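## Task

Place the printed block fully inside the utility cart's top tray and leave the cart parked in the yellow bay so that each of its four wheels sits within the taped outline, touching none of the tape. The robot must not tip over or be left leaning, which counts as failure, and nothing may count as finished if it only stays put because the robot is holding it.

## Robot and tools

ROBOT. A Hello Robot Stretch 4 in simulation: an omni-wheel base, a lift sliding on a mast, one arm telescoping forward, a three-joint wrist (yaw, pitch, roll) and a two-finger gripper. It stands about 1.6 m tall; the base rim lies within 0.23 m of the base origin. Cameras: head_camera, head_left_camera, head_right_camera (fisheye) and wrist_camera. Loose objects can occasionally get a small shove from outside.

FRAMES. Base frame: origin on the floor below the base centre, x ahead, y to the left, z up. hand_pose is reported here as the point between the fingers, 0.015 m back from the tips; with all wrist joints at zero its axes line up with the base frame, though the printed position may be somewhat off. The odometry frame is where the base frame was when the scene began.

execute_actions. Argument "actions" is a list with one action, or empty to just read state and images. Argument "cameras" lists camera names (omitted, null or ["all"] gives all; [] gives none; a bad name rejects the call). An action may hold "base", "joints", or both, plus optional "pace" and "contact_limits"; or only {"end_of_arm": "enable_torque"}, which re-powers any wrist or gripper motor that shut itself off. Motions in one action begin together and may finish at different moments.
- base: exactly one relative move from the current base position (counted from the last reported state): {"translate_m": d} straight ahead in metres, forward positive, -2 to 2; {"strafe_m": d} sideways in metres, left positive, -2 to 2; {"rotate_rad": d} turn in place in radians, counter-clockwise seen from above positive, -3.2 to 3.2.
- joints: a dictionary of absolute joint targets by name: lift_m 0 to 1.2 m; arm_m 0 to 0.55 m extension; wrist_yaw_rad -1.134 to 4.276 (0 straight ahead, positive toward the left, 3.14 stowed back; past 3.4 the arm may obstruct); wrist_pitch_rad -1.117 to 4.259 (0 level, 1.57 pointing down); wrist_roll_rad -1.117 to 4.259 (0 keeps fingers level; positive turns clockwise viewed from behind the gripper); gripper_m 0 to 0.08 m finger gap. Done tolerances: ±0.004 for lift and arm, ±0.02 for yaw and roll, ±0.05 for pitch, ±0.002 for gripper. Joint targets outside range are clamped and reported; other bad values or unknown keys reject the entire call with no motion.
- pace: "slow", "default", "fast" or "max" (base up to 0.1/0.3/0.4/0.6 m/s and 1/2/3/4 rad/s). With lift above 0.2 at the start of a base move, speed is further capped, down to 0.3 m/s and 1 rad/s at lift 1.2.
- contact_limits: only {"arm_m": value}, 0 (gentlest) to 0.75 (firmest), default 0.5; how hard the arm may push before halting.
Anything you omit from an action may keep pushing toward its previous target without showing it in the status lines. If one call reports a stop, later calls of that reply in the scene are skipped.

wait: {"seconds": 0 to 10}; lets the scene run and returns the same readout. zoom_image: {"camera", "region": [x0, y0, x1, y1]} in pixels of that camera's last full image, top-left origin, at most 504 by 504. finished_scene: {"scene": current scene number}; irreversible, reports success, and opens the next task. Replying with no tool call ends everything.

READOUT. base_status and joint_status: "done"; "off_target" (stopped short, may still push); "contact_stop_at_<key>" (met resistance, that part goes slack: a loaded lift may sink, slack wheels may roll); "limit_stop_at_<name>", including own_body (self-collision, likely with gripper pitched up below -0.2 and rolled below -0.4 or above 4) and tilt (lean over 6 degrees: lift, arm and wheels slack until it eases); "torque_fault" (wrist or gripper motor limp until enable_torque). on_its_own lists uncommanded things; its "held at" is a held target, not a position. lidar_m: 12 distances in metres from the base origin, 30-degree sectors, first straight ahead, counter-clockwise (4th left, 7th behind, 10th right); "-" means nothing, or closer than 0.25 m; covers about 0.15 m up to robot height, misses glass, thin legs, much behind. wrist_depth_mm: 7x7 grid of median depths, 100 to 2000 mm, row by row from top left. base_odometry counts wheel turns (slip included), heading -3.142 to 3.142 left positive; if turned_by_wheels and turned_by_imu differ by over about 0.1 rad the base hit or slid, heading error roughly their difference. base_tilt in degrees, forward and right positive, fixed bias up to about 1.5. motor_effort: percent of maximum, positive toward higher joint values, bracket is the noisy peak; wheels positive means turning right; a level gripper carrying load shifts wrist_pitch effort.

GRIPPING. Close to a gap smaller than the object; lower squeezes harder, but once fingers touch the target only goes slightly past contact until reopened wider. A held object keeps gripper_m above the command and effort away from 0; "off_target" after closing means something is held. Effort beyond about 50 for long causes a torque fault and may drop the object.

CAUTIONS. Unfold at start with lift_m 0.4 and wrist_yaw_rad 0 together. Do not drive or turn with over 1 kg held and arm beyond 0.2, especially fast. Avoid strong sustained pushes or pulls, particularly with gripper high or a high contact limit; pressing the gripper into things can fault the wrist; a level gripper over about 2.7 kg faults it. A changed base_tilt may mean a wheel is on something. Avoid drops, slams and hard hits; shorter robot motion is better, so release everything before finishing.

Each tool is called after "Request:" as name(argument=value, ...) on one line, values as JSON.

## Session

Request:
execute_actions(actions=[])

Scene clock: 0.00 s.
base_odometry: x=+0.000 y=+0.000 heading=+0.000 (m, m, rad; odometry frame)
turned_by_wheels: +0.000 (rad since the last result)
turned_by_imu: +0.000 (rad since the last result)
base_tilt: forward=-0.1 right=-0.2 (deg)
lidar_m: 1.56 1.67 1.63 0.81 0.84 1.20 2.13 2.28 1.10 0.85 1.76 1.36
base_status: not commanded
joint_positions: lift_m=+0.192 arm_m=-0.003 wrist_yaw_rad=+3.068 wrist_pitch_rad=-0.008 wrist_roll_rad=-0.007 gripper_m=+0.040
joint_status: not commanded
motor_effort: lift_m=+21 arm_m=+0 wrist_yaw_rad=+2 wrist_pitch_rad=-9 wrist_roll_rad=+0 gripper_m=+0 wheel_0=+0 wheel_1=-1 wheel_2=+1 (%)
hand_pose: x=-0.0374 y=+0.1028 z=+0.3724 quat_wxyz=(+0.037, +0.004, -0.004, +0.999) (m; base frame)
wrist_depth_mm: - 142 - - - - - / - 142 - - - - 1182 / 108 142 297 - - - 1366 / 125 143 - - - - 1863 / - - - - - - 1756 / 1397 1397 1281 1397 1229 1336 1308 / 976 946 118 976 102 - 917
pictures: head_camera, head_left_camera, head_right_camera, wrist_camera
Images, in order (width x height): head_camera 420x560, head_left_camera 420x672, head_right_camera 420x672, wrist_camera 616x392.

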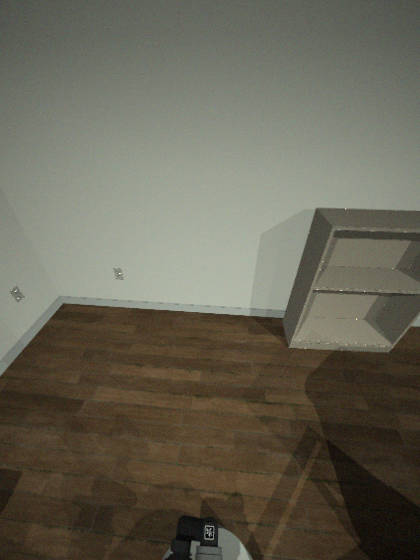

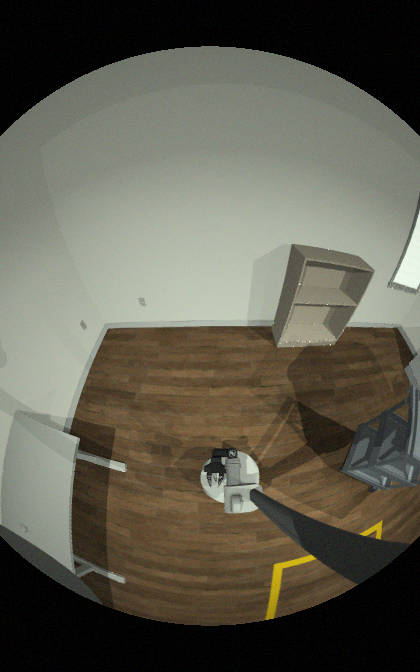

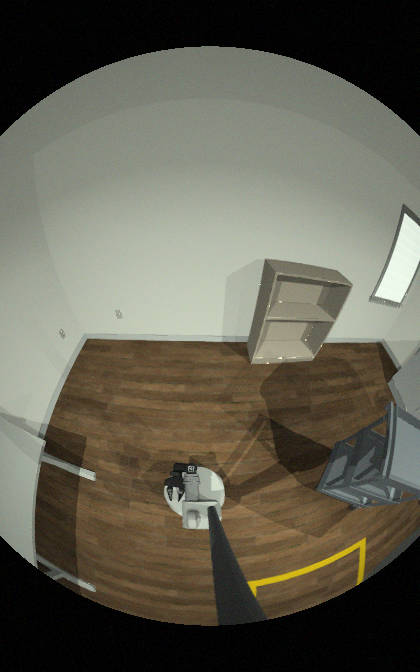

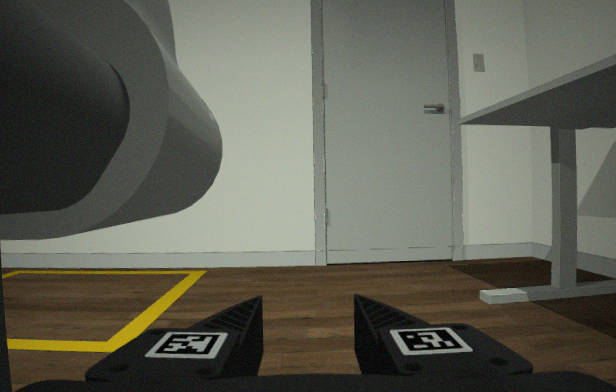

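Block probably on the table at left.

Request:
execute_actions(actions=[{"base":{"rotate_rad":1.6},"joints":{"lift_m":0.95,"wrist_yaw_rad":0,"gripper_m":0.08}}])

Scene clock: 7.33 s.
base_odometry: x=+0.000 y=+0.000 heading=+1.599 (m, m, rad; odometry frame)
turned_by_wheels: +1.599 (rad since the last result)
turned_by_imu: +1.571 (rad since the last result)
base_tilt: forward=-0.1 right=-0.2 (deg)
lidar_m: 0.79 0.86 1.22 2.14 2.29 1.04 0.88 1.68 1.36 1.57 1.65 1.61
base_status: done
joint_positions: lift_m=+0.950 arm_m=-0.003 wrist_yaw_rad=+0.000 wrist_pitch_rad=-0.008 wrist_roll_rad=-0.007 gripper_m=+0.080
joint_status: all done
motor_effort: lift_m=+23(24) arm_m=-1(1) wrist_yaw_rad=-2(9) wrist_pitch_rad=-10(10) wrist_roll_rad=+1(1) gripper_m=+0(2) wheel_0=-5(8) wheel_1=-4(11) wheel_2=-3(10) (%)
hand_pose: x=+0.3810 y=-0.0873 z=+1.1297 quat_wxyz=(+1.000, -0.004, -0.004, +0.000) (m; base frame)
wrist_depth_mm: 1430 1397 1336 1336 1308 1336 1281 / 1397 1397 1336 1308 1281 1308 1308 / 1397 1397 1336 1308 1336 1308 1281 / 1430 1397 1366 1366 1336 1336 1281 / 1464 1366 1366 1336 1366 1336 1281 / 1430 1397 1397 1366 1308 1366 1281 / - 102 931 1078 1336 - -
pictures: head_camera, head_left_camera, head_right_camera, wrist_camera
Images, in order (width x height): head_camera 420x560, head_left_camera 420x672, head_right_camera 420x672, wrist_camera 616x392.

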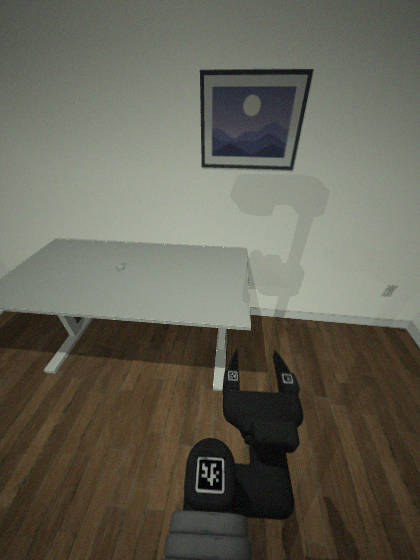

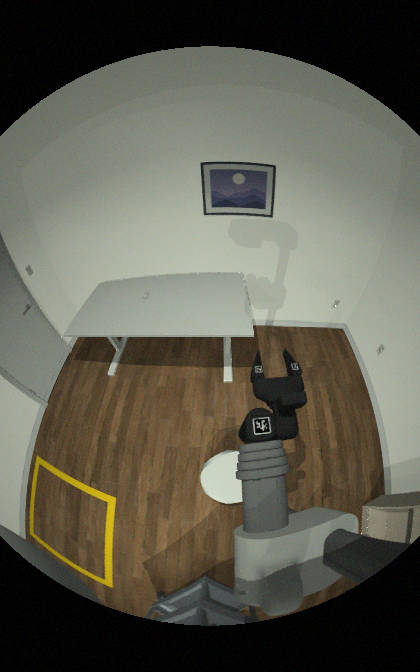

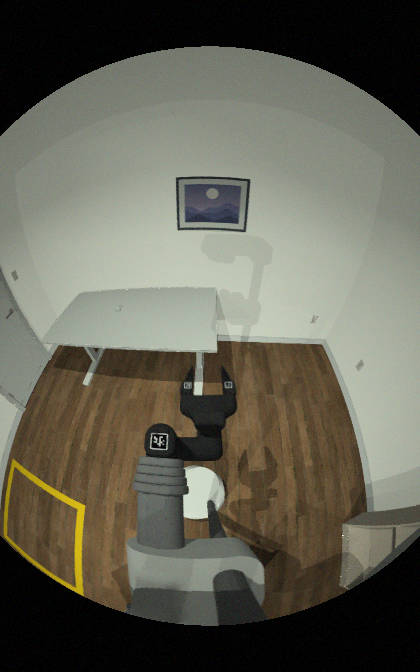

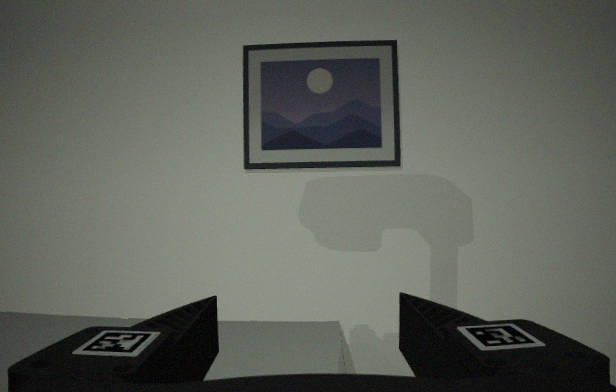

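Request:
zoom_image(camera="head_camera", region=[70, 230, 190, 330])

Region (70, 230, 190, 330) of head_camera's 420x560 image, scaled by 4.200, with more detail than that image has.

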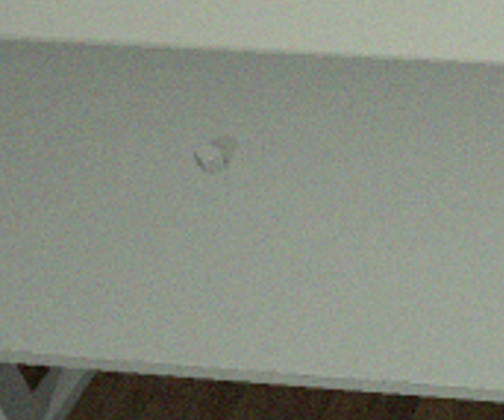

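Request:
execute_actions(actions=[{"base":{"strafe_m":0.58},"joints":{"lift_m":1.05,"wrist_pitch_rad":1.57,"arm_m":0.5}}], cameras=[])

Request:
execute_actions(actions=[{"base":{"translate_m":0.44}}], cameras=["head_right_camera","wrist_camera"])

Scene clock: 26.03 s.
base_odometry: x=-0.580 y=-0.016 heading=+1.599 (m, m, rad; odometry frame)
turned_by_wheels: +0.000 (rad since the last result)
turned_by_imu: -0.003 (rad since the last result)
base_tilt: forward=-0.1 right=-0.2 (deg)
lidar_m: 0.83 0.90 1.56 1.55 1.69 2.45 1.07 0.96 1.89 2.15 2.14 0.87
base_status: done
joint_positions: lift_m=+1.050 arm_m=+0.499 wrist_yaw_rad=+0.000 wrist_pitch_rad=+1.570 wrist_roll_rad=-0.008 gripper_m=+0.080
joint_status: all done
motor_effort: lift_m=+23(24) arm_m=+6(5) wrist_yaw_rad=+0(1) wrist_pitch_rad=-1(9) wrist_roll_rad=+0(1) gripper_m=+1(1) wheel_0=-3(13) wheel_1=+3(12) wheel_2=+0(2) (%)
hand_pose: x=+0.6700 y=-0.0874 z=+1.0153 quat_wxyz=(+0.707, -0.003, +0.707, +0.003) (m; base frame)
wrist_depth_mm: 439 436 439 436 436 436 439 / 455 459 1118 459 442 439 439 / 1160 1160 1138 1138 1160 1138 1138 / 1118 1138 1160 1182 1160 1118 1118 / 1182 1118 1118 1138 1182 1138 1160 / 1160 1138 1138 1160 1138 1138 1160 / - 102 1138 1182 1160 - -
pictures: none
No camera images: the call's "cameras" was empty. Leave "cameras" out to get every camera's image.

Scene clock: 28.97 s.
base_odometry: x=-0.592 y=+0.423 heading=+1.600 (m, m, rad; odometry frame)
turned_by_wheels: +0.000 (rad since the last result)
turned_by_imu: +0.000 (rad since the last result)
base_tilt: forward=-0.1 right=-0.2 (deg)
lidar_m: 0.37 0.42 0.61 1.49 1.66 2.43 1.42 1.36 2.10 2.18 0.54 0.41
base_status: done
joint_positions: lift_m=+1.050 arm_m=+0.499 wrist_yaw_rad=+0.000 wrist_pitch_rad=+1.570 wrist_roll_rad=-0.008 gripper_m=+0.080
joint_status: not commanded
motor_effort: lift_m=+22(23) arm_m=+6(6) wrist_yaw_rad=-2(2) wrist_pitch_rad=-1(1) wrist_roll_rad=+1(1) gripper_m=+0(1) wheel_0=+4(6) wheel_1=+3(8) wheel_2=-2(12) (%)
hand_pose: x=+0.6701 y=-0.0874 z=+1.0154 quat_wxyz=(+0.707, -0.003, +0.707, +0.003) (m; base frame)
wrist_depth_mm: 436 439 436 436 436 436 439 / 436 436 439 439 442 442 439 / 442 439 436 445 439 439 439 / 439 439 445 439 439 439 436 / 442 442 442 445 445 445 445 / 442 445 442 442 445 442 445 / - 102 442 449 449 - -
pictures: head_right_camera, wrist_camera
Images, in order (width x height): head_right_camera 420x672, wrist_camera 616x392.

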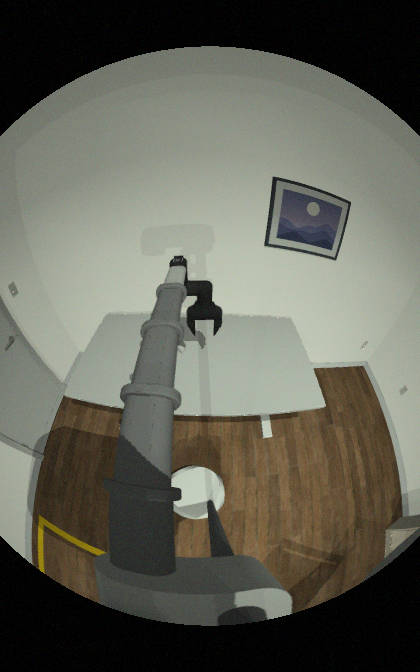

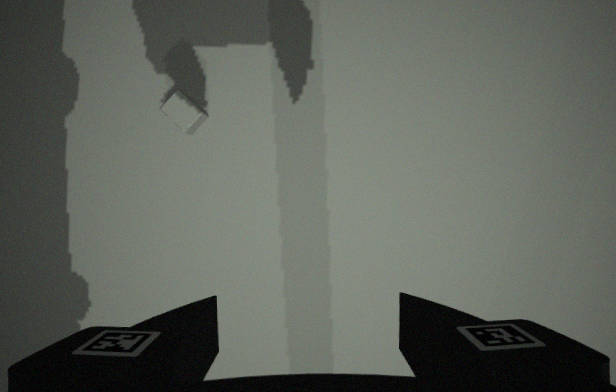

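Request:
zoom_image(camera="wrist_camera", region=[130, 60, 250, 160])

Region (130, 60, 250, 160) of wrist_camera's 616x392 image, scaled by 4.200.

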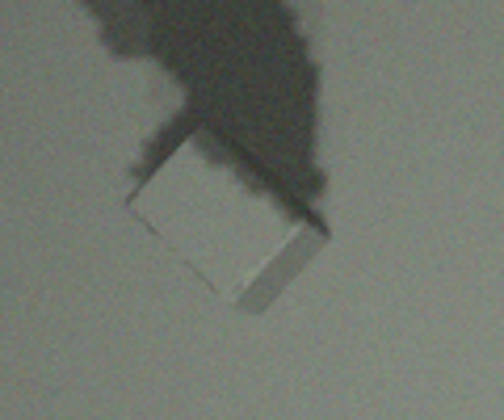

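Request:
execute_actions(actions=[{"base":{"strafe_m":0.135},"joints":{"arm_m":0.545,"lift_m":0.95}}], cameras=[])

Request:
execute_actions(actions=[{"base":{"translate_m":0.092}}], cameras=["wrist_camera"])

Scene clock: 43.03 s.
base_odometry: x=-0.727 y=+0.419 heading=+1.599 (m, m, rad; odometry frame)
turned_by_wheels: +0.000 (rad since the last result)
turned_by_imu: -0.002 (rad since the last result)
base_tilt: forward=+0.0 right=-0.2 (deg)
lidar_m: 0.39 0.46 0.64 1.38 1.51 2.22 1.51 1.40 2.17 2.31 0.57 0.42
base_status: done
joint_positions: lift_m=+0.950 arm_m=+0.544 wrist_yaw_rad=+0.000 wrist_pitch_rad=+1.570 wrist_roll_rad=-0.008 gripper_m=+0.080
joint_status: all done
motor_effort: lift_m=+18(21) arm_m=+6(6) wrist_yaw_rad=-1(2) wrist_pitch_rad=-2(2) wrist_roll_rad=+0(2) gripper_m=+0(0) wheel_0=-4(11) wheel_1=+2(11) wheel_2=+0(1) (%)
hand_pose: x=+0.7150 y=-0.0874 z=+0.9158 quat_wxyz=(+0.707, -0.003, +0.707, +0.003) (m; base frame)
wrist_depth_mm: 340 338 340 342 340 338 342 / 338 340 340 342 343 342 342 / 340 342 342 342 340 343 343 / 343 345 343 343 343 342 345 / 347 345 343 345 345 343 347 / 343 347 345 345 347 345 347 / - 102 345 345 349 - -
pictures: none
No camera images: the call's "cameras" was empty. Leave "cameras" out to get every camera's image.

Scene clock: 44.53 s.
base_odometry: x=-0.730 y=+0.511 heading=+1.600 (m, m, rad; odometry frame)
turned_by_wheels: +0.000 (rad since the last result)
turned_by_imu: +0.000 (rad since the last result)
base_tilt: forward=-0.1 right=-0.2 (deg)
lidar_m: 0.31 0.33 0.49 1.37 1.48 2.20 1.61 1.51 2.26 2.33 0.44 0.32
base_status: done
joint_positions: lift_m=+0.950 arm_m=+0.544 wrist_yaw_rad=+0.000 wrist_pitch_rad=+1.570 wrist_roll_rad=-0.008 gripper_m=+0.080
joint_status: not commanded
motor_effort: lift_m=+18(18) arm_m=+6(6) wrist_yaw_rad=+1(1) wrist_pitch_rad=-2(2) wrist_roll_rad=+1(1) gripper_m=+1(2) wheel_0=+5(8) wheel_1=+3(7) wheel_2=-2(11) (%)
hand_pose: x=+0.7150 y=-0.0874 z=+0.9158 quat_wxyz=(+0.707, -0.003, +0.707, +0.003) (m; base frame)
wrist_depth_mm: 338 340 340 340 342 340 340 / 338 340 342 340 340 342 340 / 340 342 340 342 343 342 340 / 340 340 340 342 345 345 345 / 343 343 345 345 345 347 345 / 343 343 345 347 345 345 345 / - 102 343 349 349 - -
pictures: wrist_camera
Images, in order (width x height): wrist_camera 616x392.

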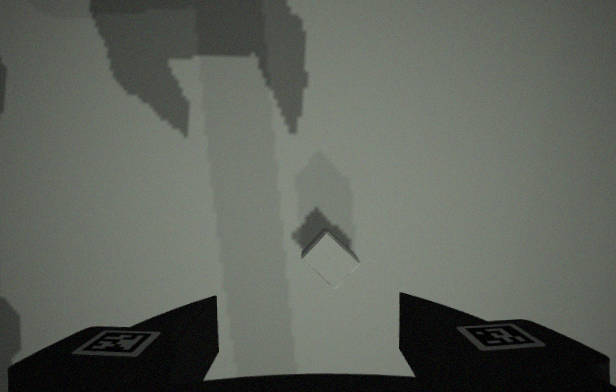

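Request:
execute_actions(actions=[{"base":{"strafe_m":-0.016},"joints":{"arm_m":0.538,"lift_m":0.87,"wrist_roll_rad":-0.8}}], cameras=["wrist_camera"])

Scene clock: 49.20 s.
base_odometry: x=-0.714 y=+0.512 heading=+1.600 (m, m, rad; odometry frame)
turned_by_wheels: +0.000 (rad since the last result)
turned_by_imu: -0.001 (rad since the last result)
base_tilt: forward=-0.1 right=-0.2 (deg)
lidar_m: 0.31 0.34 0.48 1.38 1.51 2.22 1.60 1.50 2.21 2.31 0.45 0.32
base_status: done
joint_positions: lift_m=+0.870 arm_m=+0.539 wrist_yaw_rad=+0.000 wrist_pitch_rad=+1.570 wrist_roll_rad=-0.800 gripper_m=+0.080
joint_status: all done
motor_effort: lift_m=+18(18) arm_m=-6(8) wrist_yaw_rad=+0(1) wrist_pitch_rad=-2(2) wrist_roll_rad=+0(5) gripper_m=+0(1) wheel_0=+3(13) wheel_1=-2(9) wheel_2=+0(0) (%)
hand_pose: x=+0.7101 y=-0.0874 z=+0.8357 quat_wxyz=(+0.652, -0.275, +0.651, +0.275) (m; base frame)
wrist_depth_mm: 264 263 263 260 260 262 260 / 264 264 262 262 262 260 260 / 265 264 263 264 262 262 262 / 266 265 264 264 263 263 263 / 265 266 265 266 264 264 264 / 267 266 266 265 265 264 265 / - 102 266 266 267 - -
pictures: wrist_camera
Images, in order (width x height): wrist_camera 616x392.

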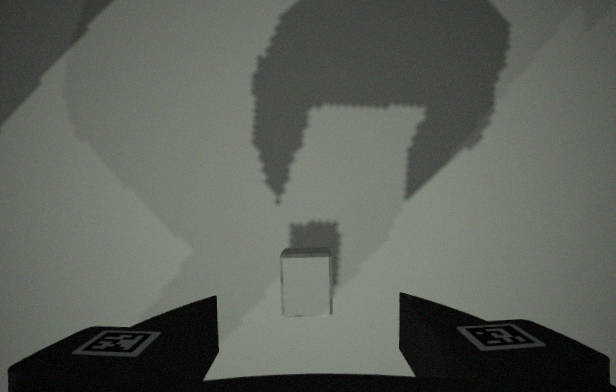

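Request:
execute_actions(actions=[{"joints":{"lift_m":0.79,"gripper_m":0.055},"pace":"slow"}], cameras=["wrist_camera"])

Scene clock: 56.13 s.
base_odometry: x=-0.714 y=+0.512 heading=+1.600 (m, m, rad; odometry frame)
turned_by_wheels: +0.000 (rad since the last result)
turned_by_imu: -0.001 (rad since the last result)
base_tilt: forward=+0.0 right=-0.2 (deg)
lidar_m: 0.29 0.36 0.51 1.40 1.50 2.20 1.60 1.49 2.23 2.32 0.43 0.31
base_status: not commanded
joint_positions: lift_m=+0.790 arm_m=+0.539 wrist_yaw_rad=+0.000 wrist_pitch_rad=+1.570 wrist_roll_rad=-0.800 gripper_m=+0.055
joint_status: all done
motor_effort: lift_m=+18(18) arm_m=-6(6) wrist_yaw_rad=+0(2) wrist_pitch_rad=-2(2) wrist_roll_rad=-1(0) gripper_m=-2(0) wheel_0=+3(3) wheel_1=-2(2) wheel_2=+0(1) (%)
hand_pose: x=+0.7101 y=-0.0874 z=+0.7558 quat_wxyz=(+0.652, -0.275, +0.651, +0.275) (m; base frame)
wrist_depth_mm: 184 184 184 183 183 182 - / 185 184 183 183 183 183 182 / 185 184 185 184 185 184 183 / 185 185 185 183 185 184 183 / 186 186 185 185 185 184 183 / 186 186 186 156 186 186 185 / 187 - 136 157 121 - -
pictures: wrist_camera
Images, in order (width x height): wrist_camera 616x392.

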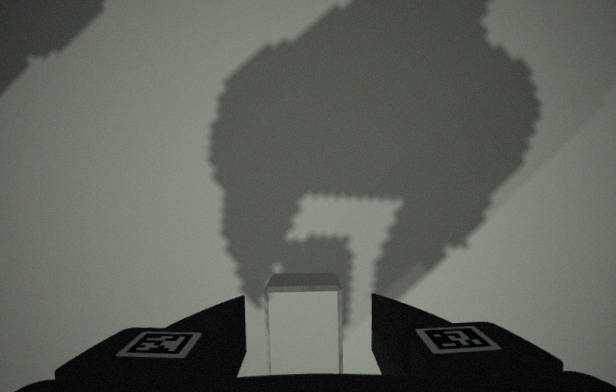

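Request:
execute_actions(actions=[{"joints":{"gripper_m":0.015}}], cameras=[])

Request:
execute_actions(actions=[{"joints":{"lift_m":1.0}}], cameras=["wrist_camera"])

Scene clock: 61.20 s.
base_odometry: x=-0.714 y=+0.512 heading=+1.600 (m, m, rad; odometry frame)
turned_by_wheels: +0.000 (rad since the last result)
turned_by_imu: -0.001 (rad since the last result)
base_tilt: forward=-0.1 right=-0.2 (deg)
lidar_m: 0.31 0.34 0.49 1.37 1.51 2.17 1.58 1.49 2.26 2.32 0.42 0.34
base_status: not commanded
joint_positions: lift_m=+0.790 arm_m=+0.539 wrist_yaw_rad=+0.000 wrist_pitch_rad=+1.570 wrist_roll_rad=-0.800 gripper_m=+0.030
joint_status: gripper_m off_target (ended at +0.030, target +0.015)
on_its_own: gripper_m is held at +0.025, not at your +0.015, by its contact guard: the fingers met something
motor_effort: lift_m=+18(18) arm_m=-6(6) wrist_yaw_rad=+0(1) wrist_pitch_rad=-3(2) wrist_roll_rad=+0(1) gripper_m=-36(35) wheel_0=+3(3) wheel_1=-2(2) wheel_2=+0(0) (%)
hand_pose: x=+0.7101 y=-0.0874 z=+0.7558 quat_wxyz=(+0.652, -0.275, +0.651, +0.275) (m; base frame)
wrist_depth_mm: 185 184 183 183 183 182 - / 184 185 183 183 183 182 183 / 185 185 185 184 184 183 183 / 185 186 185 184 184 183 183 / 186 186 187 185 184 185 183 / 187 185 186 157 185 186 185 / 188 187 104 157 - - -
pictures: none
No camera images: the call's "cameras" was empty. Leave "cameras" out to get every camera's image.

Scene clock: 63.17 s.
base_odometry: x=-0.714 y=+0.512 heading=+1.600 (m, m, rad; odometry frame)
turned_by_wheels: +0.000 (rad since the last result)
turned_by_imu: -0.001 (rad since the last result)
base_tilt: forward=-0.1 right=-0.2 (deg)
lidar_m: 0.31 0.32 0.49 1.39 1.51 2.24 1.62 1.50 2.21 2.30 0.45 0.31
base_status: not commanded
joint_positions: lift_m=+1.000 arm_m=+0.539 wrist_yaw_rad=+0.000 wrist_pitch_rad=+1.570 wrist_roll_rad=-0.800 gripper_m=+0.030
joint_status: all done
on_its_own: gripper_m is held at +0.025, not at your +0.015, by its contact guard: the fingers met something
motor_effort: lift_m=+23(23) arm_m=-6(5) wrist_yaw_rad=-2(0) wrist_pitch_rad=-2(2) wrist_roll_rad=+0(0) gripper_m=-37(37) wheel_0=+3(3) wheel_1=-2(2) wheel_2=+0(0) (%)
hand_pose: x=+0.7101 y=-0.0874 z=+0.9653 quat_wxyz=(+0.652, -0.275, +0.651, +0.275) (m; base frame)
wrist_depth_mm: 392 389 389 389 392 387 389 / 394 394 394 392 389 389 389 / 394 389 394 392 394 387 387 / 397 394 392 392 389 392 389 / 394 394 392 394 394 394 392 / 394 394 394 157 394 392 392 / 399 397 104 157 - - 392
pictures: wrist_camera
Images, in order (width x height): wrist_camera 616x392.

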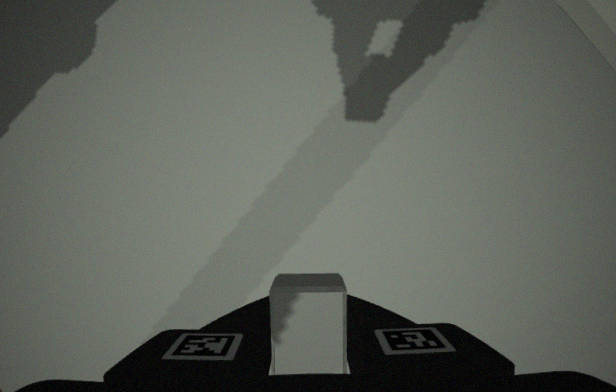

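Request:
execute_actions(actions=[{"base":{"translate_m":-0.6},"joints":{"arm_m":0.0,"lift_m":1.08}}], cameras=[])

Request:
execute_actions(actions=[{"base":{"rotate_rad":3.0},"joints":{"wrist_roll_rad":0}}])

Scene clock: 72.93 s.
base_odometry: x=-0.697 y=-0.088 heading=+1.599 (m, m, rad; odometry frame)
turned_by_wheels: -0.001 (rad since the last result)
turned_by_imu: -0.003 (rad since the last result)
base_tilt: forward=-0.1 right=-0.2 (deg)
lidar_m: 0.90 0.98 1.47 1.45 1.56 2.28 1.12 0.94 1.99 2.27 2.28 0.95
base_status: done
joint_positions: lift_m=+1.080 arm_m=+0.001 wrist_yaw_rad=+0.000 wrist_pitch_rad=+1.570 wrist_roll_rad=-0.800 gripper_m=+0.030
joint_status: all done
on_its_own: gripper_m is held at +0.025, not at your +0.015, by its contact guard: the fingers met something
motor_effort: lift_m=+22(23) arm_m=-6(7) wrist_yaw_rad=+0(1) wrist_pitch_rad=-3(3) wrist_roll_rad=+0(0) gripper_m=-36(37) wheel_0=-5(10) wheel_1=-2(7) wheel_2=-1(10) (%)
hand_pose: x=+0.1721 y=-0.0874 z=+1.0454 quat_wxyz=(+0.651, -0.275, +0.651, +0.275) (m; base frame)
wrist_depth_mm: 1160 1160 1138 1160 1182 1138 1160 / 1182 1182 1160 1138 1160 1138 1160 / 1160 1138 1160 1182 1182 1182 1182 / 1160 1182 991 1160 1205 1182 1160 / 1182 1182 960 1008 1182 1182 1182 / 1182 1229 891 156 1182 1182 1182 / 1182 1138 104 157 - - 1160
pictures: none
No camera images: the call's "cameras" was empty. Leave "cameras" out to get every camera's image.

Scene clock: 76.43 s.
base_odometry: x=-0.697 y=-0.088 heading=-1.685 (m, m, rad; odometry frame)
turned_by_wheels: +2.999 (rad since the last result)
turned_by_imu: +2.950 (rad since the last result)
base_tilt: forward=-0.1 right=-0.2 (deg)
lidar_m: 1.23 0.94 1.23 1.99 2.35 1.01 0.91 0.94 1.54 1.44 1.48 1.99
base_status: done
joint_positions: lift_m=+1.080 arm_m=+0.001 wrist_yaw_rad=+0.000 wrist_pitch_rad=+1.570 wrist_roll_rad=+0.000 gripper_m=+0.030
joint_status: all done
on_its_own: gripper_m is held at +0.025, not at your +0.015, by its contact guard: the fingers met something
motor_effort: lift_m=+22(23) arm_m=-6(6) wrist_yaw_rad=-2(1) wrist_pitch_rad=-3(3) wrist_roll_rad=+2(4) gripper_m=-36(36) wheel_0=-6(10) wheel_1=-3(8) wheel_2=-3(7) (%)
hand_pose: x=+0.1721 y=-0.0874 z=+1.0455 quat_wxyz=(+0.707, +0.000, +0.707, +0.000) (m; base frame)
wrist_depth_mm: 1182 1160 1182 1160 1182 1182 1138 / 1160 1182 1182 1160 1160 1182 1160 / 1182 1182 1160 1160 1182 1160 1160 / 1182 1160 1182 1160 1182 1182 1160 / 1160 1182 960 976 1182 1160 1205 / 1160 1160 976 157 1182 1182 1205 / 1182 1182 104 157 - - 1205
pictures: head_camera, head_left_camera, head_right_camera, wrist_camera
Images, in order (width x height): head_camera 420x560, head_left_camera 420x672, head_right_camera 420x672, wrist_camera 616x392.

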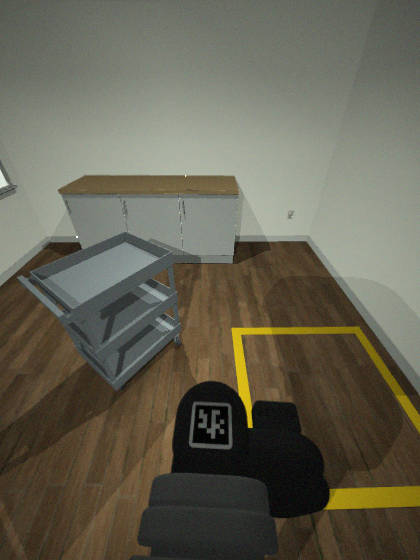

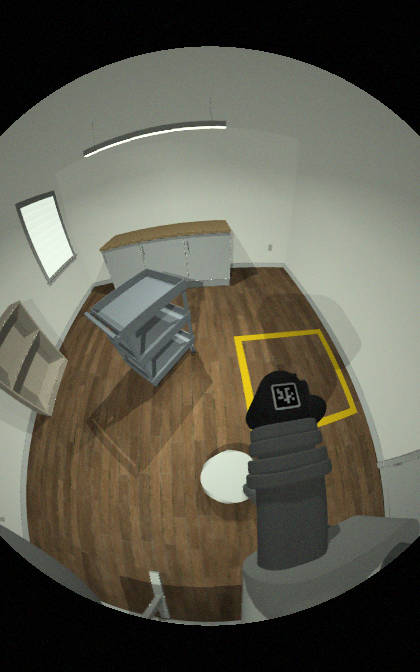

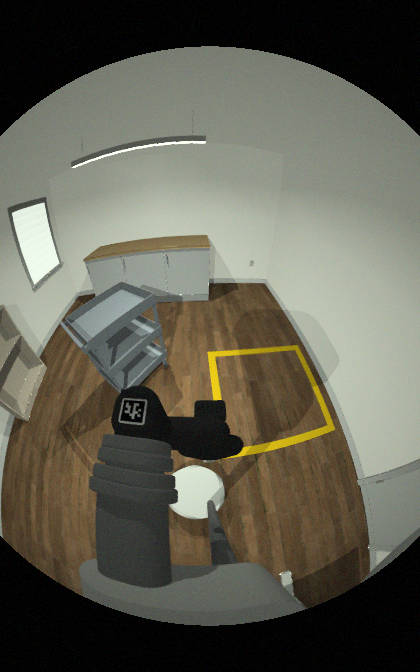

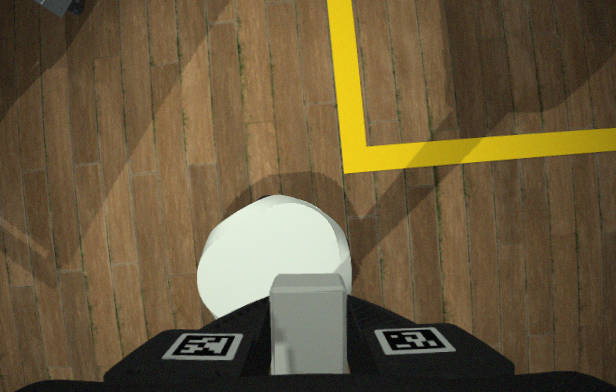

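Request:
zoom_image(camera="head_camera", region=[0, 210, 220, 410])

Region (0, 210, 220, 410) of head_camera's 420x560 image, scaled by 2.291, with more detail than that image has; it fills the top 458 rows of this view, and the rest is white.

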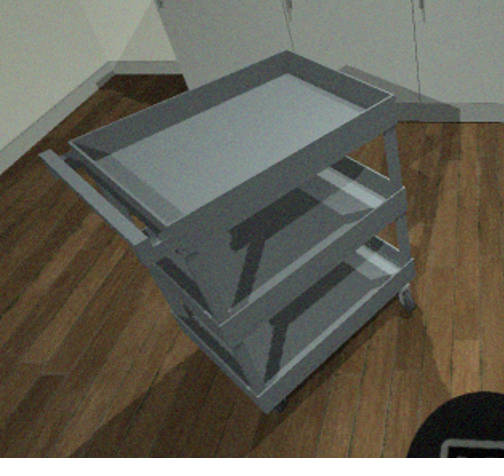

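Request:
execute_actions(actions=[{"base":{"rotate_rad":0.895},"joints":{"lift_m":1.1}}], cameras=[])

Request:
execute_actions(actions=[{"base":{"strafe_m":-0.45}}], cameras=[])

Request:
execute_actions(actions=[{"base":{"translate_m":0.43},"joints":{"arm_m":0.53}}])

Scene clock: 114.77 s.
base_odometry: x=-0.697 y=-0.088 heading=-0.791 (m, m, rad; odometry frame)
turned_by_wheels: +0.894 (rad since the last result)
turned_by_imu: +0.878 (rad since the last result)
base_tilt: forward=-0.1 right=-0.2 (deg)
lidar_m: 0.94 1.99 2.28 1.07 0.93 0.93 1.12 1.46 1.44 1.76 2.34 0.97
base_status: done
joint_positions: lift_m=+1.100 arm_m=+0.001 wrist_yaw_rad=+0.000 wrist_pitch_rad=+1.570 wrist_roll_rad=+0.000 gripper_m=+0.030
joint_status: all done
on_its_own: gripper_m is held at +0.025, not at your +0.015, by its contact guard: the fingers met something
motor_effort: lift_m=+23(23) arm_m=-6(6) wrist_yaw_rad=-2(0) wrist_pitch_rad=-2(2) wrist_roll_rad=+1(1) gripper_m=-37(37) wheel_0=-6(8) wheel_1=-4(7) wheel_2=-3(8) (%)
hand_pose: x=+0.1722 y=-0.0874 z=+1.0653 quat_wxyz=(+0.707, +0.000, +0.707, +0.000) (m; base frame)
wrist_depth_mm: 1182 1205 1160 1182 1182 1160 1205 / 1160 1160 1182 1182 1160 1160 1182 / 1182 1182 1205 1205 1182 1182 1205 / 1205 1205 1205 1160 1182 1160 1182 / 1205 1182 960 976 1205 1182 1182 / 1182 1182 976 157 1229 1182 1182 / 1182 1229 104 156 - - 1182
pictures: none
No camera images: the call's "cameras" was empty. Leave "cameras" out to get every camera's image.

Scene clock: 117.60 s.
base_odometry: x=-1.017 y=-0.404 heading=-0.791 (m, m, rad; odometry frame)
turned_by_wheels: +0.000 (rad since the last result)
turned_by_imu: +0.000 (rad since the last result)
base_tilt: forward=-0.1 right=-0.2 (deg)
lidar_m: 0.95 0.98 2.56 1.46 1.25 1.26 1.32 1.14 1.16 1.40 1.99 0.99
base_status: done
joint_positions: lift_m=+1.100 arm_m=+0.001 wrist_yaw_rad=+0.000 wrist_pitch_rad=+1.570 wrist_roll_rad=+0.000 gripper_m=+0.030
joint_status: not commanded
on_its_own: gripper_m is held at +0.025, not at your +0.015, by its contact guard: the fingers met something
motor_effort: lift_m=+22(23) arm_m=-6(6) wrist_yaw_rad=+0(0) wrist_pitch_rad=-2(2) wrist_roll_rad=+1(1) gripper_m=-37(37) wheel_0=+3(12) wheel_1=-1(10) wheel_2=+0(4) (%)
hand_pose: x=+0.1721 y=-0.0874 z=+1.0654 quat_wxyz=(+0.707, +0.000, +0.707, +0.000) (m; base frame)
wrist_depth_mm: 1182 1182 1160 1160 1182 1182 1160 / 1182 1205 1160 1182 1205 1160 1182 / 1182 1229 1182 1182 1182 1205 1182 / 1205 1182 1182 1205 1205 1182 1205 / 1205 1205 976 991 1205 1182 1182 / 1205 1182 991 156 1205 1229 1182 / 1182 1205 104 157 - - 1205
pictures: none
No camera images: the call's "cameras" was empty. Leave "cameras" out to get every camera's image.

Scene clock: 120.50 s.
base_odometry: x=-0.714 y=-0.710 heading=-0.790 (m, m, rad; odometry frame)
turned_by_wheels: +0.000 (rad since the last result)
turned_by_imu: +0.000 (rad since the last result)
base_tilt: forward=+0.0 right=-0.2 (deg)
lidar_m: 0.49 0.54 1.91 2.66 1.54 1.58 1.68 1.46 1.48 1.80 1.71 0.56
base_status: done
joint_positions: lift_m=+1.100 arm_m=+0.529 wrist_yaw_rad=+0.000 wrist_pitch_rad=+1.570 wrist_roll_rad=+0.000 gripper_m=+0.030
joint_status: all done
on_its_own: gripper_m is held at +0.025, not at your +0.015, by its contact guard: the fingers met something
motor_effort: lift_m=+22(22) arm_m=+6(7) wrist_yaw_rad=-1(1) wrist_pitch_rad=-1(2) wrist_roll_rad=+1(1) gripper_m=-37(37) wheel_0=+4(11) wheel_1=+4(9) wheel_2=-1(11) (%)
hand_pose: x=+0.7001 y=-0.0874 z=+1.0654 quat_wxyz=(+0.707, +0.000, +0.707, +0.000) (m; base frame)
wrist_depth_mm: 413 415 415 413 413 415 375 / 415 413 415 413 415 415 387 / 418 413 418 415 418 418 384 / 415 415 415 421 418 418 392 / 418 418 421 421 421 421 404 / 421 421 421 157 418 418 410 / 421 421 104 156 - - 377
pictures: head_camera, head_left_camera, head_right_camera, wrist_camera
Images, in order (width x height): head_camera 420x560, head_left_camera 420x672, head_right_camera 420x672, wrist_camera 616x392.

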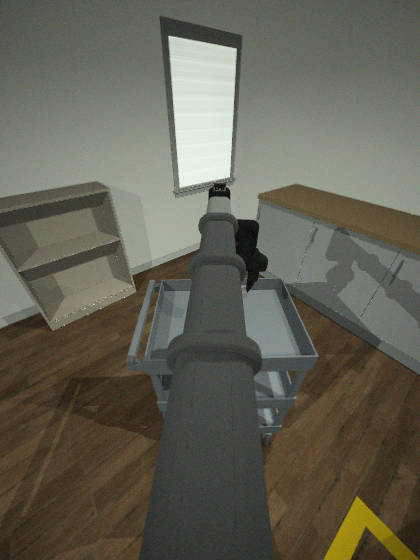

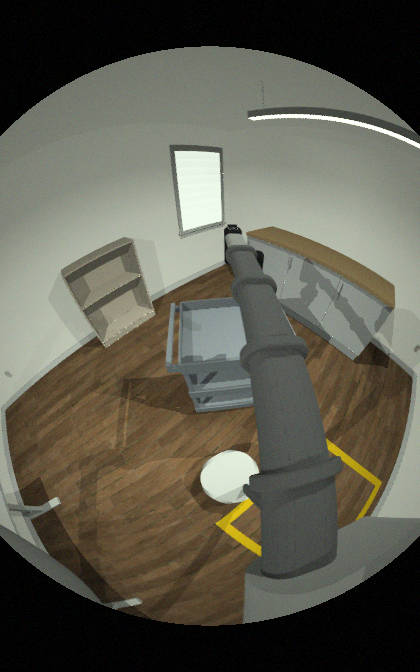

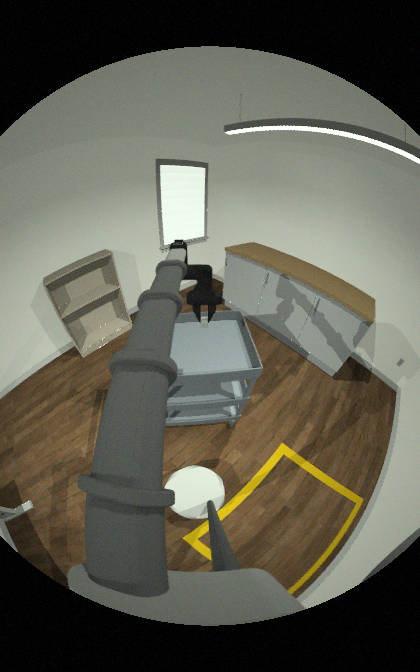

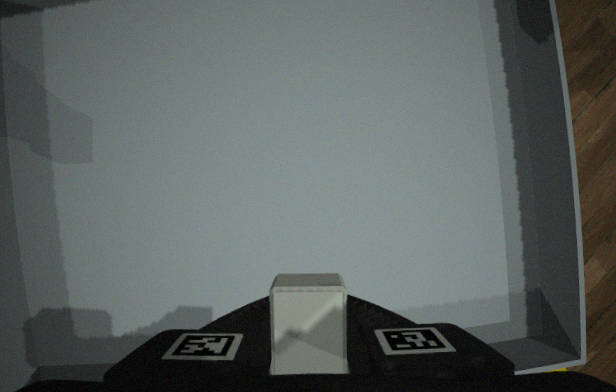

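Request:
execute_actions(actions=[{"base":{"translate_m":0.08},"joints":{"arm_m":0.54}}], cameras=[])

Request:
execute_actions(actions=[{"joints":{"lift_m":0.872}}], cameras=["wrist_camera"])

Scene clock: 129.30 s.
base_odometry: x=-0.658 y=-0.766 heading=-0.790 (m, m, rad; odometry frame)
turned_by_wheels: +0.000 (rad since the last result)
turned_by_imu: -0.001 (rad since the last result)
base_tilt: forward=+0.0 right=-0.1 (deg)
lidar_m: 0.44 0.44 1.87 2.65 1.63 1.63 1.72 1.52 1.54 1.85 1.67 0.48
base_status: done
joint_positions: lift_m=+1.100 arm_m=+0.539 wrist_yaw_rad=+0.000 wrist_pitch_rad=+1.570 wrist_roll_rad=+0.000 gripper_m=+0.030
joint_status: all done
on_its_own: gripper_m is held at +0.025, not at your +0.015, by its contact guard: the fingers met something
motor_effort: lift_m=+22(21) arm_m=+6(7) wrist_yaw_rad=+0(1) wrist_pitch_rad=-2(1) wrist_roll_rad=+1(1) gripper_m=-37(37) wheel_0=+4(5) wheel_1=+4(8) wheel_2=-2(12) (%)
hand_pose: x=+0.7100 y=-0.0874 z=+1.0654 quat_wxyz=(+0.707, +0.000, +0.707, +0.000) (m; base frame)
wrist_depth_mm: 1182 1160 384 382 407 404 373 / 413 418 415 418 415 413 382 / 415 415 415 415 415 413 394 / 418 418 415 418 415 421 387 / 415 418 418 418 421 418 397 / 421 418 424 157 418 421 397 / 421 421 104 157 - - 402
pictures: none
No camera images: the call's "cameras" was empty. Leave "cameras" out to get every camera's image.

Scene clock: 131.33 s.
base_odometry: x=-0.658 y=-0.766 heading=-0.790 (m, m, rad; odometry frame)
turned_by_wheels: +0.000 (rad since the last result)
turned_by_imu: -0.001 (rad since the last result)
base_tilt: forward=-0.1 right=-0.2 (deg)
lidar_m: 0.42 0.47 1.86 2.64 1.60 1.61 1.72 1.53 1.55 1.86 1.66 0.48
base_status: not commanded
joint_positions: lift_m=+0.872 arm_m=+0.539 wrist_yaw_rad=+0.000 wrist_pitch_rad=+1.570 wrist_roll_rad=+0.000 gripper_m=+0.030
joint_status: all done
on_its_own: gripper_m is held at +0.025, not at your +0.015, by its contact guard: the fingers met something
motor_effort: lift_m=+18(20) arm_m=+6(6) wrist_yaw_rad=-2(0) wrist_pitch_rad=-2(2) wrist_roll_rad=+2(2) gripper_m=-37(37) wheel_0=+4(5) wheel_1=+3(4) wheel_2=-2(2) (%)
hand_pose: x=+0.7100 y=-0.0874 z=+0.8378 quat_wxyz=(+0.707, +0.000, +0.707, +0.000) (m; base frame)
wrist_depth_mm: 190 190 190 191 191 190 - / 191 191 191 191 192 191 191 / 191 191 191 191 192 192 192 / 193 192 191 192 193 193 193 / 193 193 193 194 193 193 193 / 193 193 193 157 193 194 194 / 195 193 104 157 - - -
pictures: wrist_camera
Images, in order (width x height): wrist_camera 616x392.

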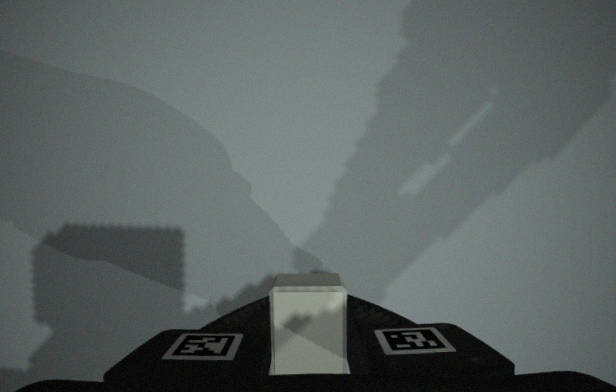

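Request:
execute_actions(actions=[{"joints":{"gripper_m":0.07}}], cameras=[])

Request:
execute_actions(actions=[{"joints":{"lift_m":0.98}}], cameras=["wrist_camera"])

Request:
execute_actions(actions=[{"base":{"translate_m":0.1},"joints":{"arm_m":0.245,"wrist_roll_rad":1.57,"gripper_m":0.08}}], cameras=["head_right_camera","wrist_camera"])

Scene clock: 139.83 s.
base_odometry: x=-0.658 y=-0.766 heading=-0.790 (m, m, rad; odometry frame)
turned_by_wheels: +0.000 (rad since the last result)
turned_by_imu: -0.001 (rad since the last result)
base_tilt: forward=-0.1 right=-0.2 (deg)
lidar_m: 0.44 0.45 1.85 2.62 1.59 1.62 1.72 1.52 1.54 1.85 1.67 0.46
base_status: not commanded
joint_positions: lift_m=+0.872 arm_m=+0.539 wrist_yaw_rad=+0.000 wrist_pitch_rad=+1.570 wrist_roll_rad=+0.000 gripper_m=+0.070
joint_status: all done
motor_effort: lift_m=+18(18) arm_m=+6(6) wrist_yaw_rad=+1(1) wrist_pitch_rad=-2(2) wrist_roll_rad=+1(0) gripper_m=+0(39) wheel_0=+4(4) wheel_1=+4(4) wheel_2=-2(2) (%)
hand_pose: x=+0.7100 y=-0.0874 z=+0.8378 quat_wxyz=(+0.707, +0.000, +0.707, +0.000) (m; base frame)
wrist_depth_mm: 190 190 191 190 191 191 - / 190 191 191 191 191 191 191 / 192 191 192 192 191 192 193 / 192 191 193 192 192 193 193 / 193 193 193 193 193 193 193 / 193 193 193 165 195 193 195 / - - 148 166 151 - -
pictures: none
No camera images: the call's "cameras" was empty. Leave "cameras" out to get every camera's image.

Scene clock: 141.30 s.
base_odometry: x=-0.658 y=-0.766 heading=-0.790 (m, m, rad; odometry frame)
turned_by_wheels: +0.000 (rad since the last result)
turned_by_imu: +0.000 (rad since the last result)
base_tilt: forward=+0.0 right=-0.2 (deg)
lidar_m: 0.43 0.45 1.86 2.62 1.60 1.60 1.73 1.54 1.54 1.86 1.66 0.48
base_status: not commanded
joint_positions: lift_m=+0.980 arm_m=+0.539 wrist_yaw_rad=+0.000 wrist_pitch_rad=+1.570 wrist_roll_rad=+0.000 gripper_m=+0.070
joint_status: all done
motor_effort: lift_m=+23(24) arm_m=+6(6) wrist_yaw_rad=-1(1) wrist_pitch_rad=-2(2) wrist_roll_rad=+2(1) gripper_m=+2(1) wheel_0=+4(4) wheel_1=+4(4) wheel_2=-2(2) (%)
hand_pose: x=+0.7100 y=-0.0874 z=+0.9454 quat_wxyz=(+0.707, +0.000, +0.707, +0.000) (m; base frame)
wrist_depth_mm: 296 297 298 296 296 297 297 / 296 297 298 298 297 298 298 / 298 297 298 298 298 298 300 / 298 298 300 300 300 300 300 / 300 298 300 300 300 301 300 / 301 300 301 301 300 303 301 / - - 148 304 151 - -
pictures: wrist_camera
Images, in order (width x height): wrist_camera 616x392.

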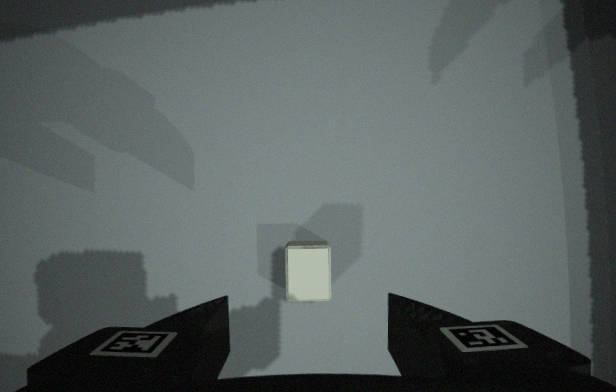

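Scene clock: 143.30 s.
base_odometry: x=-0.587 y=-0.837 heading=-0.789 (m, m, rad; odometry frame)
turned_by_wheels: +0.000 (rad since the last result)
turned_by_imu: +0.000 (rad since the last result)
base_tilt: forward=-0.1 right=-0.2 (deg)
lidar_m: 0.34 0.35 1.79 2.53 1.68 1.66 1.80 1.60 1.62 1.95 1.61 0.36
base_status: done
joint_positions: lift_m=+0.980 arm_m=+0.246 wrist_yaw_rad=+0.000 wrist_pitch_rad=+1.570 wrist_roll_rad=+1.570 gripper_m=+0.080
joint_status: all done
motor_effort: lift_m=+23(23) arm_m=-6(7) wrist_yaw_rad=+0(1) wrist_pitch_rad=-2(2) wrist_roll_rad=+1(6) gripper_m=+1(4) wheel_0=+4(8) wheel_1=+3(9) wheel_2=-1(10) (%)
hand_pose: x=+0.4171 y=-0.0874 z=+0.9454 quat_wxyz=(+0.500, +0.500, +0.500, -0.500) (m; base frame)
wrist_depth_mm: 296 296 300 300 1060 1078 1118 / 297 300 297 301 1060 1078 1078 / 297 298 298 300 1078 1078 1060 / 298 298 300 303 904 866 1078 / 289 300 300 301 878 878 1078 / 298 298 300 301 296 891 1098 / - 102 300 301 234 - -
pictures: head_right_camera, wrist_camera
Images, in order (width x height): head_right_camera 420x672, wrist_camera 616x392.

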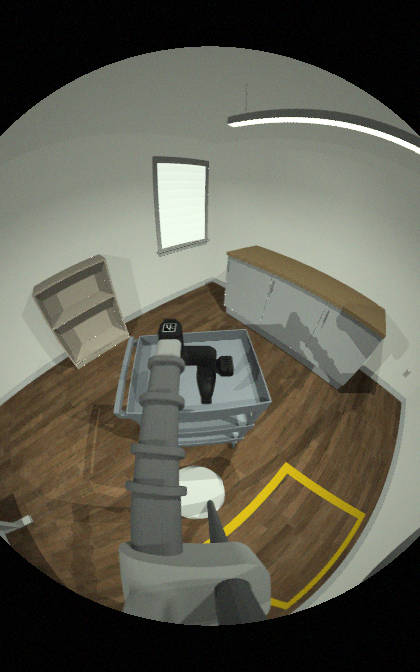

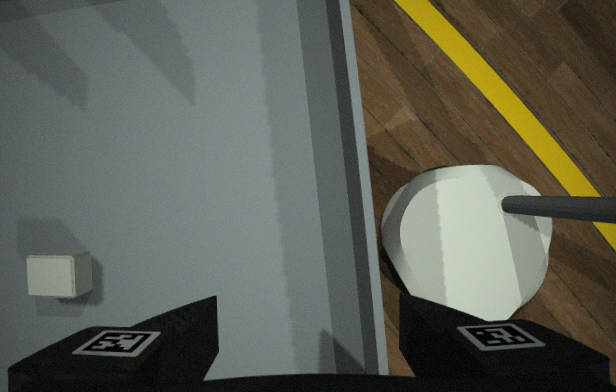

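Request:
execute_actions(actions=[{"joints":{"arm_m":0.2}}], cameras=[])

Request:
execute_actions(actions=[{"joints":{"lift_m":0.91}}], cameras=["wrist_camera"])

Scene clock: 149.20 s.
base_odometry: x=-0.587 y=-0.837 heading=-0.789 (m, m, rad; odometry frame)
turned_by_wheels: +0.000 (rad since the last result)
turned_by_imu: -0.001 (rad since the last result)
base_tilt: forward=-0.1 right=-0.2 (deg)
lidar_m: 0.34 0.35 1.80 2.57 1.68 1.68 1.83 1.61 1.63 1.93 1.61 0.35
base_status: not commanded
joint_positions: lift_m=+0.980 arm_m=+0.201 wrist_yaw_rad=+0.000 wrist_pitch_rad=+1.570 wrist_roll_rad=+1.570 gripper_m=+0.080
joint_status: all done
motor_effort: lift_m=+23(23) arm_m=-6(6) wrist_yaw_rad=-1(1) wrist_pitch_rad=-2(2) wrist_roll_rad=+1(1) gripper_m=+1(0) wheel_0=+4(4) wheel_1=+3(3) wheel_2=-1(1) (%)
hand_pose: x=+0.3722 y=-0.0874 z=+0.9454 quat_wxyz=(+0.500, +0.500, +0.500, -0.500) (m; base frame)
wrist_depth_mm: 296 297 297 1078 1078 1078 1078 / 298 297 300 1078 1098 1098 1078 / 297 298 300 1078 1078 1078 1098 / 300 298 298 1060 891 878 1098 / 298 300 300 1060 866 891 1098 / 296 300 303 303 960 878 1078 / - 102 303 303 1098 - -
pictures: none
No camera images: the call's "cameras" was empty. Leave "cameras" out to get every camera's image.

Scene clock: 150.43 s.
base_odometry: x=-0.587 y=-0.837 heading=-0.789 (m, m, rad; odometry frame)
turned_by_wheels: +0.000 (rad since the last result)
turned_by_imu: +0.000 (rad since the last result)
base_tilt: forward=-0.1 right=-0.1 (deg)
lidar_m: 0.34 0.36 1.78 2.53 1.68 1.67 1.83 1.60 1.63 1.96 1.61 0.37
base_status: not commanded
joint_positions: lift_m=+0.910 arm_m=+0.201 wrist_yaw_rad=+0.000 wrist_pitch_rad=+1.570 wrist_roll_rad=+1.570 gripper_m=+0.080
joint_status: all done
motor_effort: lift_m=+18(22) arm_m=-6(6) wrist_yaw_rad=-2(1) wrist_pitch_rad=-2(2) wrist_roll_rad=+2(1) gripper_m=+0(1) wheel_0=+4(4) wheel_1=+3(3) wheel_2=-1(1) (%)
hand_pose: x=+0.3722 y=-0.0874 z=+0.8757 quat_wxyz=(+0.500, +0.500, +0.500, -0.500) (m; base frame)
wrist_depth_mm: 230 229 230 991 976 1025 1008 / 228 230 230 1025 1008 1008 1025 / 228 230 233 1008 1008 1008 1025 / 230 230 231 1008 854 809 1025 / 229 231 232 1025 809 820 1025 / 229 230 232 232 931 820 1025 / - 102 232 233 1008 - -
pictures: wrist_camera
Images, in order (width x height): wrist_camera 616x392.

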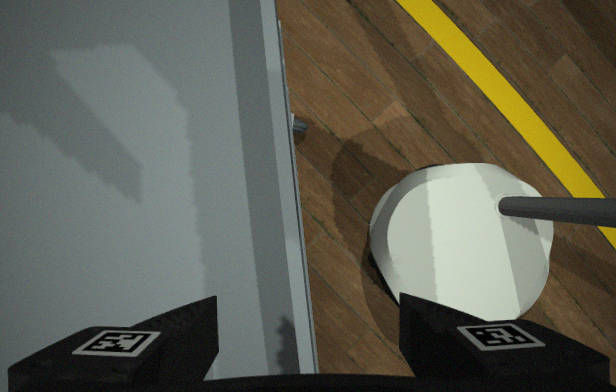

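Request:
execute_actions(actions=[{"joints":{"lift_m":0.866}}], cameras=[])

Request:
execute_actions(actions=[{"joints":{"gripper_m":0.0}}], cameras=["wrist_camera"])

Scene clock: 155.33 s.
base_odometry: x=-0.587 y=-0.837 heading=-0.789 (m, m, rad; odometry frame)
turned_by_wheels: +0.000 (rad since the last result)
turned_by_imu: -0.001 (rad since the last result)
base_tilt: forward=-0.1 right=-0.2 (deg)
lidar_m: 0.33 0.35 1.79 2.56 1.67 1.68 1.80 1.60 1.62 1.93 1.58 0.36
base_status: not commanded
joint_positions: lift_m=+0.866 arm_m=+0.201 wrist_yaw_rad=+0.000 wrist_pitch_rad=+1.570 wrist_roll_rad=+1.570 gripper_m=+0.080
joint_status: all done
motor_effort: lift_m=+18(17) arm_m=-6(6) wrist_yaw_rad=+0(0) wrist_pitch_rad=-2(2) wrist_roll_rad=+1(0) gripper_m=+1(1) wheel_0=+4(4) wheel_1=+3(3) wheel_2=-2(2) (%)
hand_pose: x=+0.3722 y=-0.0874 z=+0.8317 quat_wxyz=(+0.500, +0.500, +0.500, -0.500) (m; base frame)
wrist_depth_mm: 185 186 187 960 960 976 991 / 185 187 186 960 976 946 960 / 185 186 187 960 960 960 991 / 187 187 188 960 854 768 960 / 186 187 187 976 778 759 768 / 187 187 189 193 976 759 960 / - 102 188 189 976 - -
pictures: none
No camera images: the call's "cameras" was empty. Leave "cameras" out to get every camera's image.

Scene clock: 156.73 s.
base_odometry: x=-0.587 y=-0.837 heading=-0.789 (m, m, rad; odometry frame)
turned_by_wheels: +0.000 (rad since the last result)
turned_by_imu: +0.000 (rad since the last result)
base_tilt: forward=+0.0 right=-0.2 (deg)
lidar_m: 0.35 0.35 1.79 2.55 1.68 1.66 1.82 1.60 1.63 1.97 1.60 0.38
base_status: not commanded
joint_positions: lift_m=+0.866 arm_m=+0.201 wrist_yaw_rad=+0.004 wrist_pitch_rad=+1.565 wrist_roll_rad=+1.567 gripper_m=+0.005
joint_status: gripper_m off_target (ended at +0.005, target +0.000)
on_its_own: gripper_m is held at +0.004, not at your +0.000, by its contact guard: the fingers met something
motor_effort: lift_m=+19(18) arm_m=-6(6) wrist_yaw_rad=-12(11) wrist_pitch_rad=+12(13) wrist_roll_rad=+9(11) gripper_m=-31(32) wheel_0=+4(4) wheel_1=+3(3) wheel_2=-1(1) (%)
hand_pose: x=+0.3735 y=-0.0874 z=+0.8317 quat_wxyz=(+0.503, +0.499, +0.501, -0.497) (m; base frame)
wrist_depth_mm: 186 186 188 960 960 960 976 / 186 187 187 976 991 976 960 / 187 187 187 991 976 960 960 / 187 187 189 960 904 759 960 / 187 189 189 439 768 768 768 / 187 187 188 135 759 768 960 / 187 189 - 110 - 991 976
pictures: wrist_camera
Images, in order (width x height): wrist_camera 616x392.

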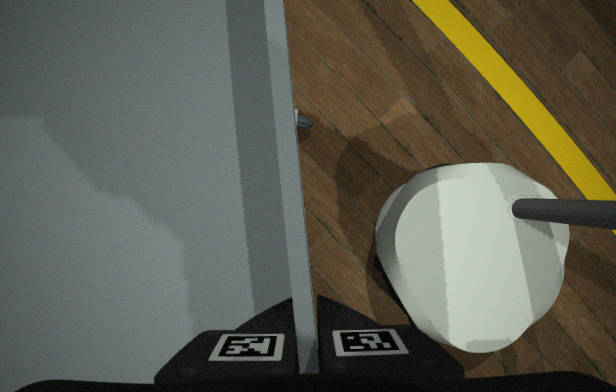

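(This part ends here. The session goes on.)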